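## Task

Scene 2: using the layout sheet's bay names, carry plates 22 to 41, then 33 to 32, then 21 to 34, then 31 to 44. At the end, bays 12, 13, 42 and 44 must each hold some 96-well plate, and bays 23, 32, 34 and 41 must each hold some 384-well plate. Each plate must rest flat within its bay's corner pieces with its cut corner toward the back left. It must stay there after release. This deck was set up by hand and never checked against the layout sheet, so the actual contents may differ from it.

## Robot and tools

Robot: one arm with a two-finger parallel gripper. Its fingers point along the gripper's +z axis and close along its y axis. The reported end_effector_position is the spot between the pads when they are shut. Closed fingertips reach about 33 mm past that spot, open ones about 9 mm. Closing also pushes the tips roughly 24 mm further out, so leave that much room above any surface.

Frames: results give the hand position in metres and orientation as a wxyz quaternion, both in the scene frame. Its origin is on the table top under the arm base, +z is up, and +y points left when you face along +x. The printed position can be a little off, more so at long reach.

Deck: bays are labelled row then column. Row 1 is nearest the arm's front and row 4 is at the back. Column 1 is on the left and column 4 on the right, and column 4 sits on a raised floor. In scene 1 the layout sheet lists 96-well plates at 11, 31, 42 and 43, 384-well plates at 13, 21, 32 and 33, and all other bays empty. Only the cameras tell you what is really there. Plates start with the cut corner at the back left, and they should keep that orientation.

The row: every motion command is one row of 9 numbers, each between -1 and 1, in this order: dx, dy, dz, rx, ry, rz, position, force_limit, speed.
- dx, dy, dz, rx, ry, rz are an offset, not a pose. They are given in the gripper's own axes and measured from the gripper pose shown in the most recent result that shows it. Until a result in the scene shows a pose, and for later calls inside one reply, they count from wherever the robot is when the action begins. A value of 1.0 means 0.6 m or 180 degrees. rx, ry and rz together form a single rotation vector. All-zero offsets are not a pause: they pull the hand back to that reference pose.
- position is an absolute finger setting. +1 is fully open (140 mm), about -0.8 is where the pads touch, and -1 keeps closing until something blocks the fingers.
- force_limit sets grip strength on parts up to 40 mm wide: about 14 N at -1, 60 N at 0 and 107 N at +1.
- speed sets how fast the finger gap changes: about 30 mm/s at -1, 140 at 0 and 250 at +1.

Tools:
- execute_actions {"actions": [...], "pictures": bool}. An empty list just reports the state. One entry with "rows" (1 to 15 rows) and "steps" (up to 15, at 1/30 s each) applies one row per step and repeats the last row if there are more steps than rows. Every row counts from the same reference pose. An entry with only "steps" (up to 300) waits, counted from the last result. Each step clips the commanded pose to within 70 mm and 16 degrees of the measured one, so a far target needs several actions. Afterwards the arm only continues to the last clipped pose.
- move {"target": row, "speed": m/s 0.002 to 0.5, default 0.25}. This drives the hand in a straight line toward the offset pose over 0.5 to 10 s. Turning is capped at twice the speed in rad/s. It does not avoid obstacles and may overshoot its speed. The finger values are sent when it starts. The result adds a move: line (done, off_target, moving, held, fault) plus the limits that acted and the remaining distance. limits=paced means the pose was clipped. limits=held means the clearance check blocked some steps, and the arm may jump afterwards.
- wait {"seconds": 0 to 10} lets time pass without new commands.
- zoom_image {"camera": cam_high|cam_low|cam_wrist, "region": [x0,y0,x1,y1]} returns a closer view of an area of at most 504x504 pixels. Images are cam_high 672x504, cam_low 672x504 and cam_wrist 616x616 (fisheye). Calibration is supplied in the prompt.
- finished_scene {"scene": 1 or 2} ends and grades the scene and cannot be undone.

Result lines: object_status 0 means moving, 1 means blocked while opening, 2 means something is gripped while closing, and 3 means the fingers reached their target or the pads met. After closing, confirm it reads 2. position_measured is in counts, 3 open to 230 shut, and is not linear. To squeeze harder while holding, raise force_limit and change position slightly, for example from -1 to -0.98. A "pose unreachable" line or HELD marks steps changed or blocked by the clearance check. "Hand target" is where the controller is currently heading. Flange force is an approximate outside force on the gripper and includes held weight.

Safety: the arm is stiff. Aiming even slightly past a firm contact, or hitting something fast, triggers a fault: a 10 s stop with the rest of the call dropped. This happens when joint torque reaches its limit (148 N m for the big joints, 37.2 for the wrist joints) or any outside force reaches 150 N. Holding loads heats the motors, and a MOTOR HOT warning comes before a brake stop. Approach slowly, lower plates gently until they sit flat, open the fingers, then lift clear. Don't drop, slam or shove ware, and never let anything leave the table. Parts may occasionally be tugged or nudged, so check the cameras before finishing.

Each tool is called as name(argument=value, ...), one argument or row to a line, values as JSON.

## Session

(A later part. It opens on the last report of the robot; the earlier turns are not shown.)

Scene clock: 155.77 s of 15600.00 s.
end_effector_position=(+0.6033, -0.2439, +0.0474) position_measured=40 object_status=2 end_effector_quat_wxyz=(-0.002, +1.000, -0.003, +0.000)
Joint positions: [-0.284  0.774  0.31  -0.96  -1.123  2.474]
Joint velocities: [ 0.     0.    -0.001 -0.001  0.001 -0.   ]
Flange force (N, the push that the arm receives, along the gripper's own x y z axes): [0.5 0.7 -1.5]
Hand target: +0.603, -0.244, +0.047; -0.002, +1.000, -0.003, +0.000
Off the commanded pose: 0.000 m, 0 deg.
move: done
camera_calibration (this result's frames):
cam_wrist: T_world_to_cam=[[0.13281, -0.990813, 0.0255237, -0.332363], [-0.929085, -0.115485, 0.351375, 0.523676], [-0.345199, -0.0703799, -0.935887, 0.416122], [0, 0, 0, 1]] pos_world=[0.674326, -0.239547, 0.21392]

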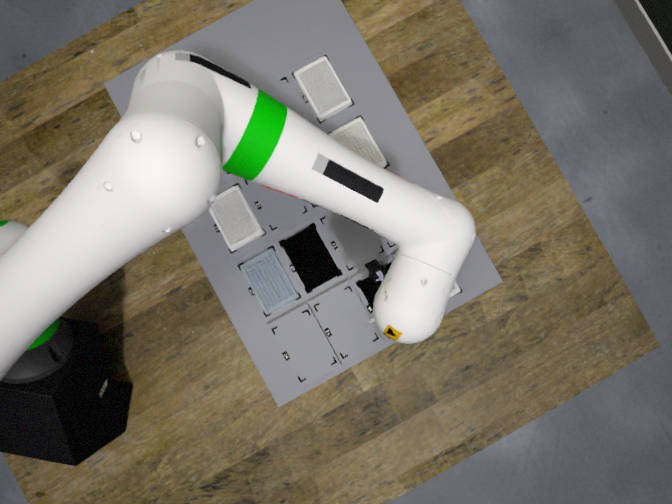

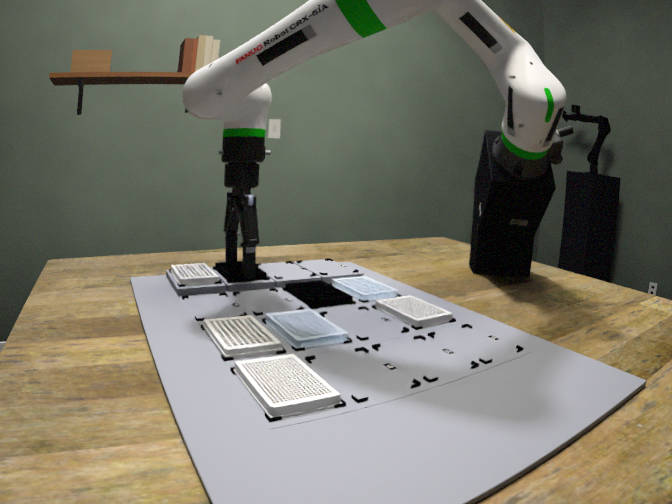

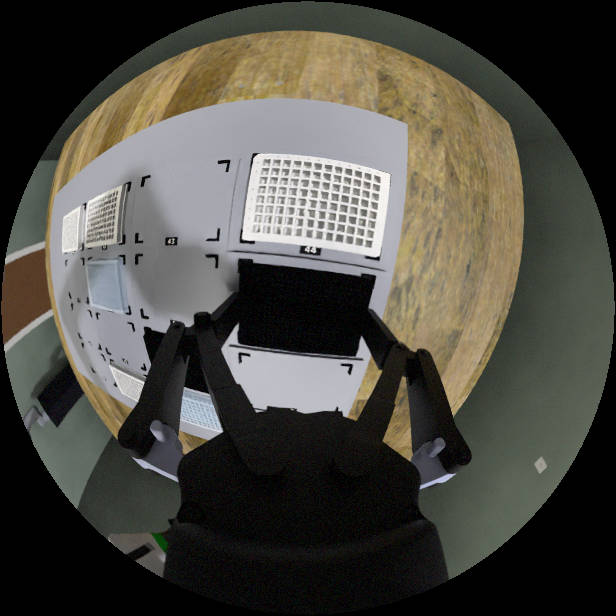

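Seated with no contact force. Opening and moving clear.

move(
  target=[0, 0, 0.001, 0, 0, 0, 1, 0, -0.3],
  speed=0.01,
)

move(
  target=[0, 0, -0.2, 0, 0, 0, 1, 0, -0.3],
  speed=0.2,
)

zoom_image(
  camera="cam_low",
  region=[155, 245, 315, 310],
)

zoom_image(
  camera="cam_low",
  region=[185, 300, 375, 430],
)

zoom_image(
  camera="cam_low",
  region=[270, 265, 470, 345],
)

zoom_image(
  camera="cam_wrist",
  region=[230, 170, 390, 330],
)

Scene clock: 160.17 s of 15600.00 s.
end_effector_position=(+0.6033, -0.2439, +0.0468) position_measured=3 object_status=3 end_effector_quat_wxyz=(-0.002, +1.000, -0.003, +0.000)
Joint positions: [-0.283  0.775  0.31  -0.96  -1.122  2.474]
Joint velocities: [-0.     0.     0.    -0.001  0.     0.   ]
Flange force (N, the push that the arm receives, along the gripper's own x y z axes): [0.4 1.1 0.5]
Hand target: +0.603, -0.244, +0.047; -0.002, +1.000, -0.003, +0.000
Off the commanded pose: 0.000 m, 0 deg.
After step 90, 0.70 s passed at rest.
move: done
camera_calibration (this result's frames):
cam_wrist: T_world_to_cam=[[0.132808, -0.990813, 0.0255241, -0.332346], [-0.929085, -0.115482, 0.351377, 0.523886], [-0.345201, -0.0703797, -0.935886, 0.415563], [0, 0, 0, 1]] pos_world=[0.674325, -0.239546, 0.213322]

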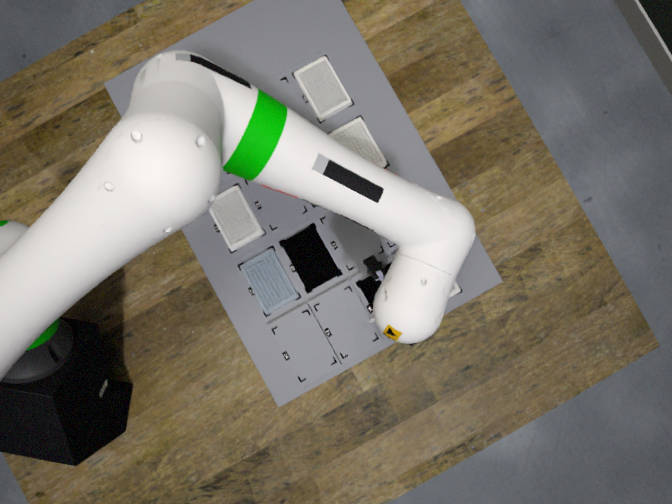

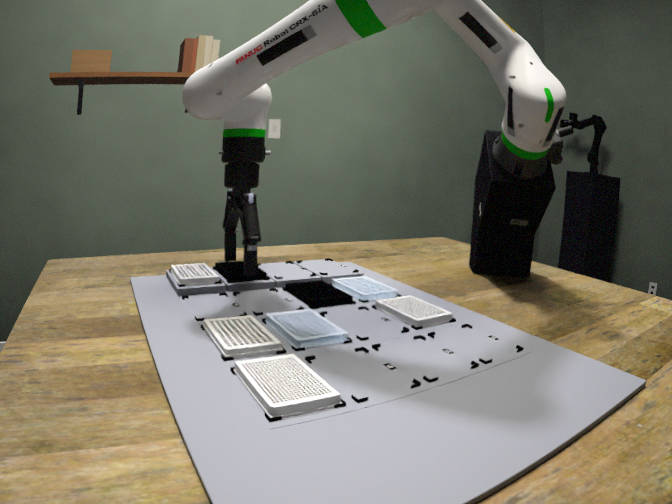

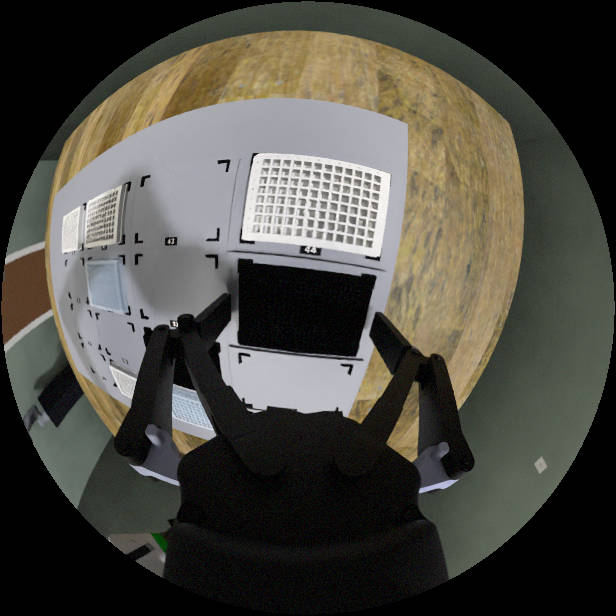

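Scene clock: 161.17 s of 15600.00 s.
end_effector_position=(+0.6032, -0.2441, +0.1666) position_measured=3 object_status=3 end_effector_quat_wxyz=(-0.002, +1.000, -0.003, +0.000)
Joint positions: [-0.417  0.657  0.313 -0.899 -1.292  2.45 ]
Joint velocities: [-0.001 -0.001 -0.002  0.002 -0.001 -0.   ]
Flange force (N, the push that the arm receives, along the gripper's own x y z axes): [0.1 0.9 -0.1]
Hand target: +0.603, -0.244, +0.167; -0.002, +1.000, -0.003, +0.000
Off the commanded pose: 0.000 m, 0 deg.
move: done
camera_calibration (this result's frames):
cam_wrist: T_world_to_cam=[[0.132913, -0.990804, 0.0253155, -0.335599], [-0.929081, -0.115656, 0.351329, 0.481664], [-0.34517, -0.0702163, -0.93591, 0.527651], [0, 0, 0, 1]] pos_world=[0.674239, -0.239756, 0.333108]

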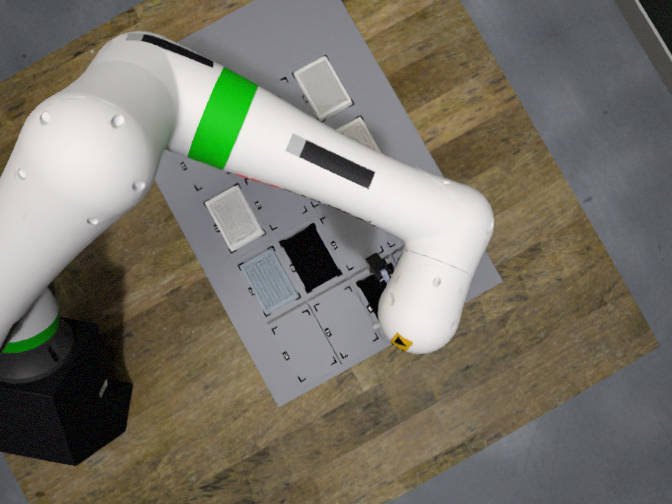

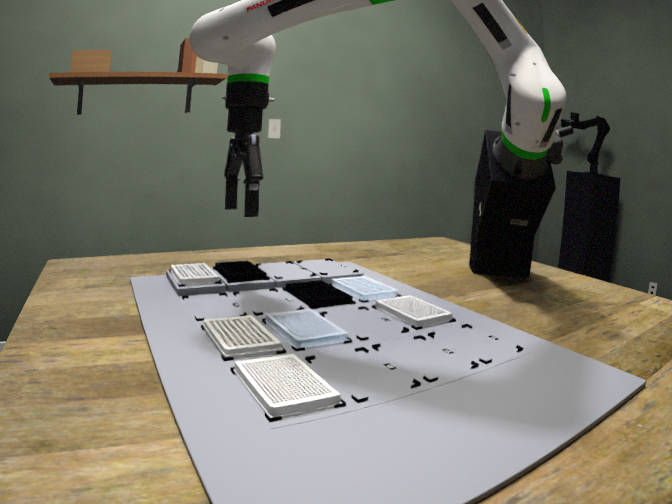

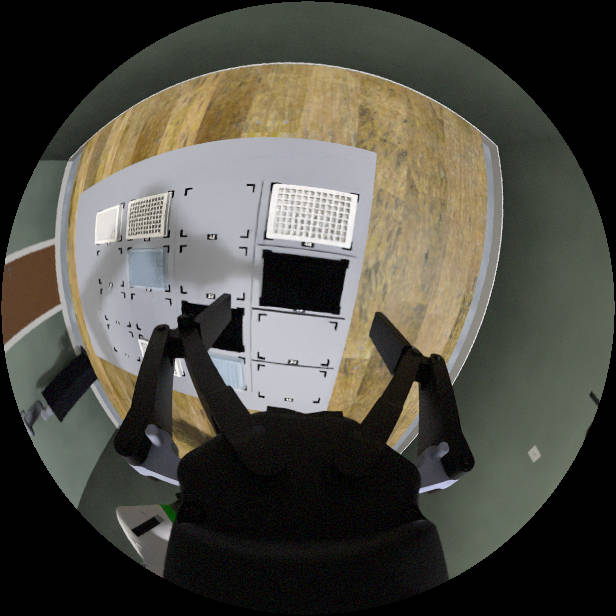

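Region (155, 245, 315, 310) of cam_low's 672x504 image, scaled by 3.150, with more detail than that image has; it fills the top 205 rows of this view, and the rest is white.

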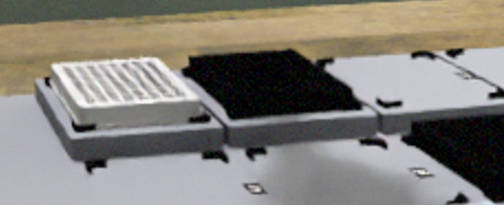

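Region (185, 300, 375, 430) of cam_low's 672x504 image, scaled by 2.653, with more detail than that image has; it fills the top 345 rows of this view, and the rest is white.

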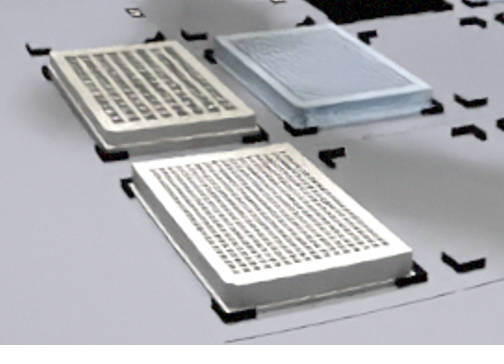

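Region (270, 265, 470, 345) of cam_low's 672x504 image, scaled by 2.520, with more detail than that image has; it fills the top 202 rows of this view, and the rest is white.

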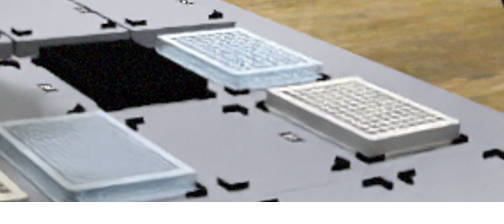

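Region (230, 170, 390, 330) of cam_wrist's 616x616 image, scaled by 3.150, with more detail than that image has.

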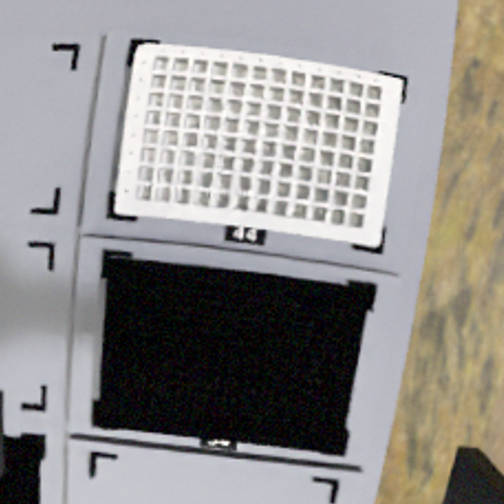

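zoom_image(
  camera="cam_low",
  region=[192, 308, 292, 368],
)

zoom_image(
  camera="cam_low",
  region=[275, 270, 405, 315],
)

zoom_image(
  camera="cam_high",
  region=[230, 215, 350, 325],
)

zoom_image(
  camera="cam_wrist",
  region=[85, 180, 205, 300],
)

Region (192, 308, 292, 368) of cam_low's 672x504 image, scaled by 5.040, with more detail than that image has; it fills the top 302 rows of this view, and the rest is white.

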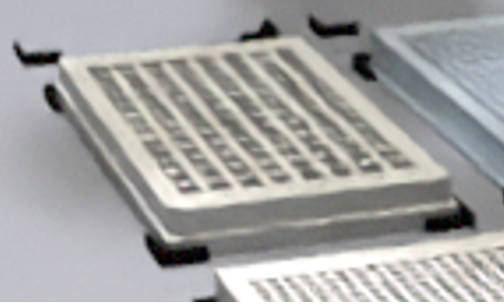

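Region (275, 270, 405, 315) of cam_low's 672x504 image, scaled by 3.877, with more detail than that image has; it fills the top 174 rows of this view, and the rest is white.

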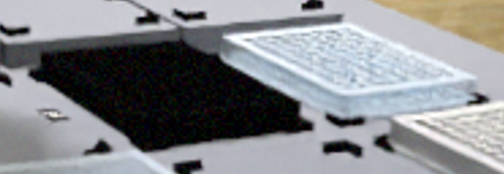

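Region (230, 215, 350, 325) of cam_high's 672x504 image, scaled by 4.200, with more detail than that image has; it fills the top 462 rows of this view, and the rest is white.

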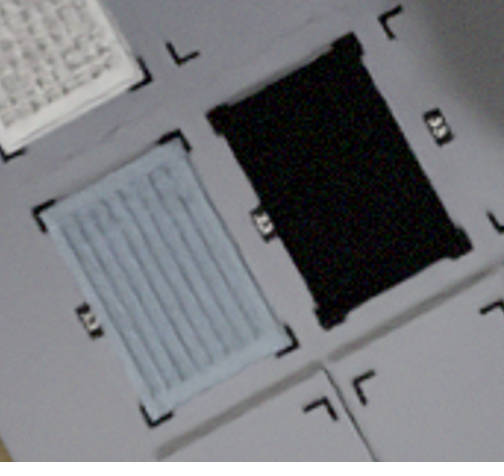

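Region (85, 180, 205, 300) of cam_wrist's 616x616 image, scaled by 4.200, with more detail than that image has.

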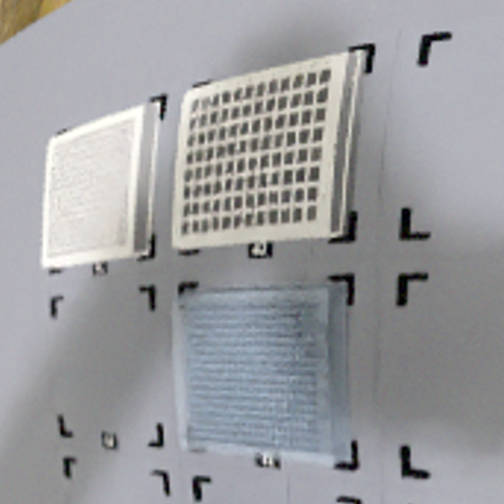

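All eight plates look flat inside their corner pieces in the required bays, and the gripper is open and clear.

finished_scene(
  scene=2,
)

The scene is finished: the task was done.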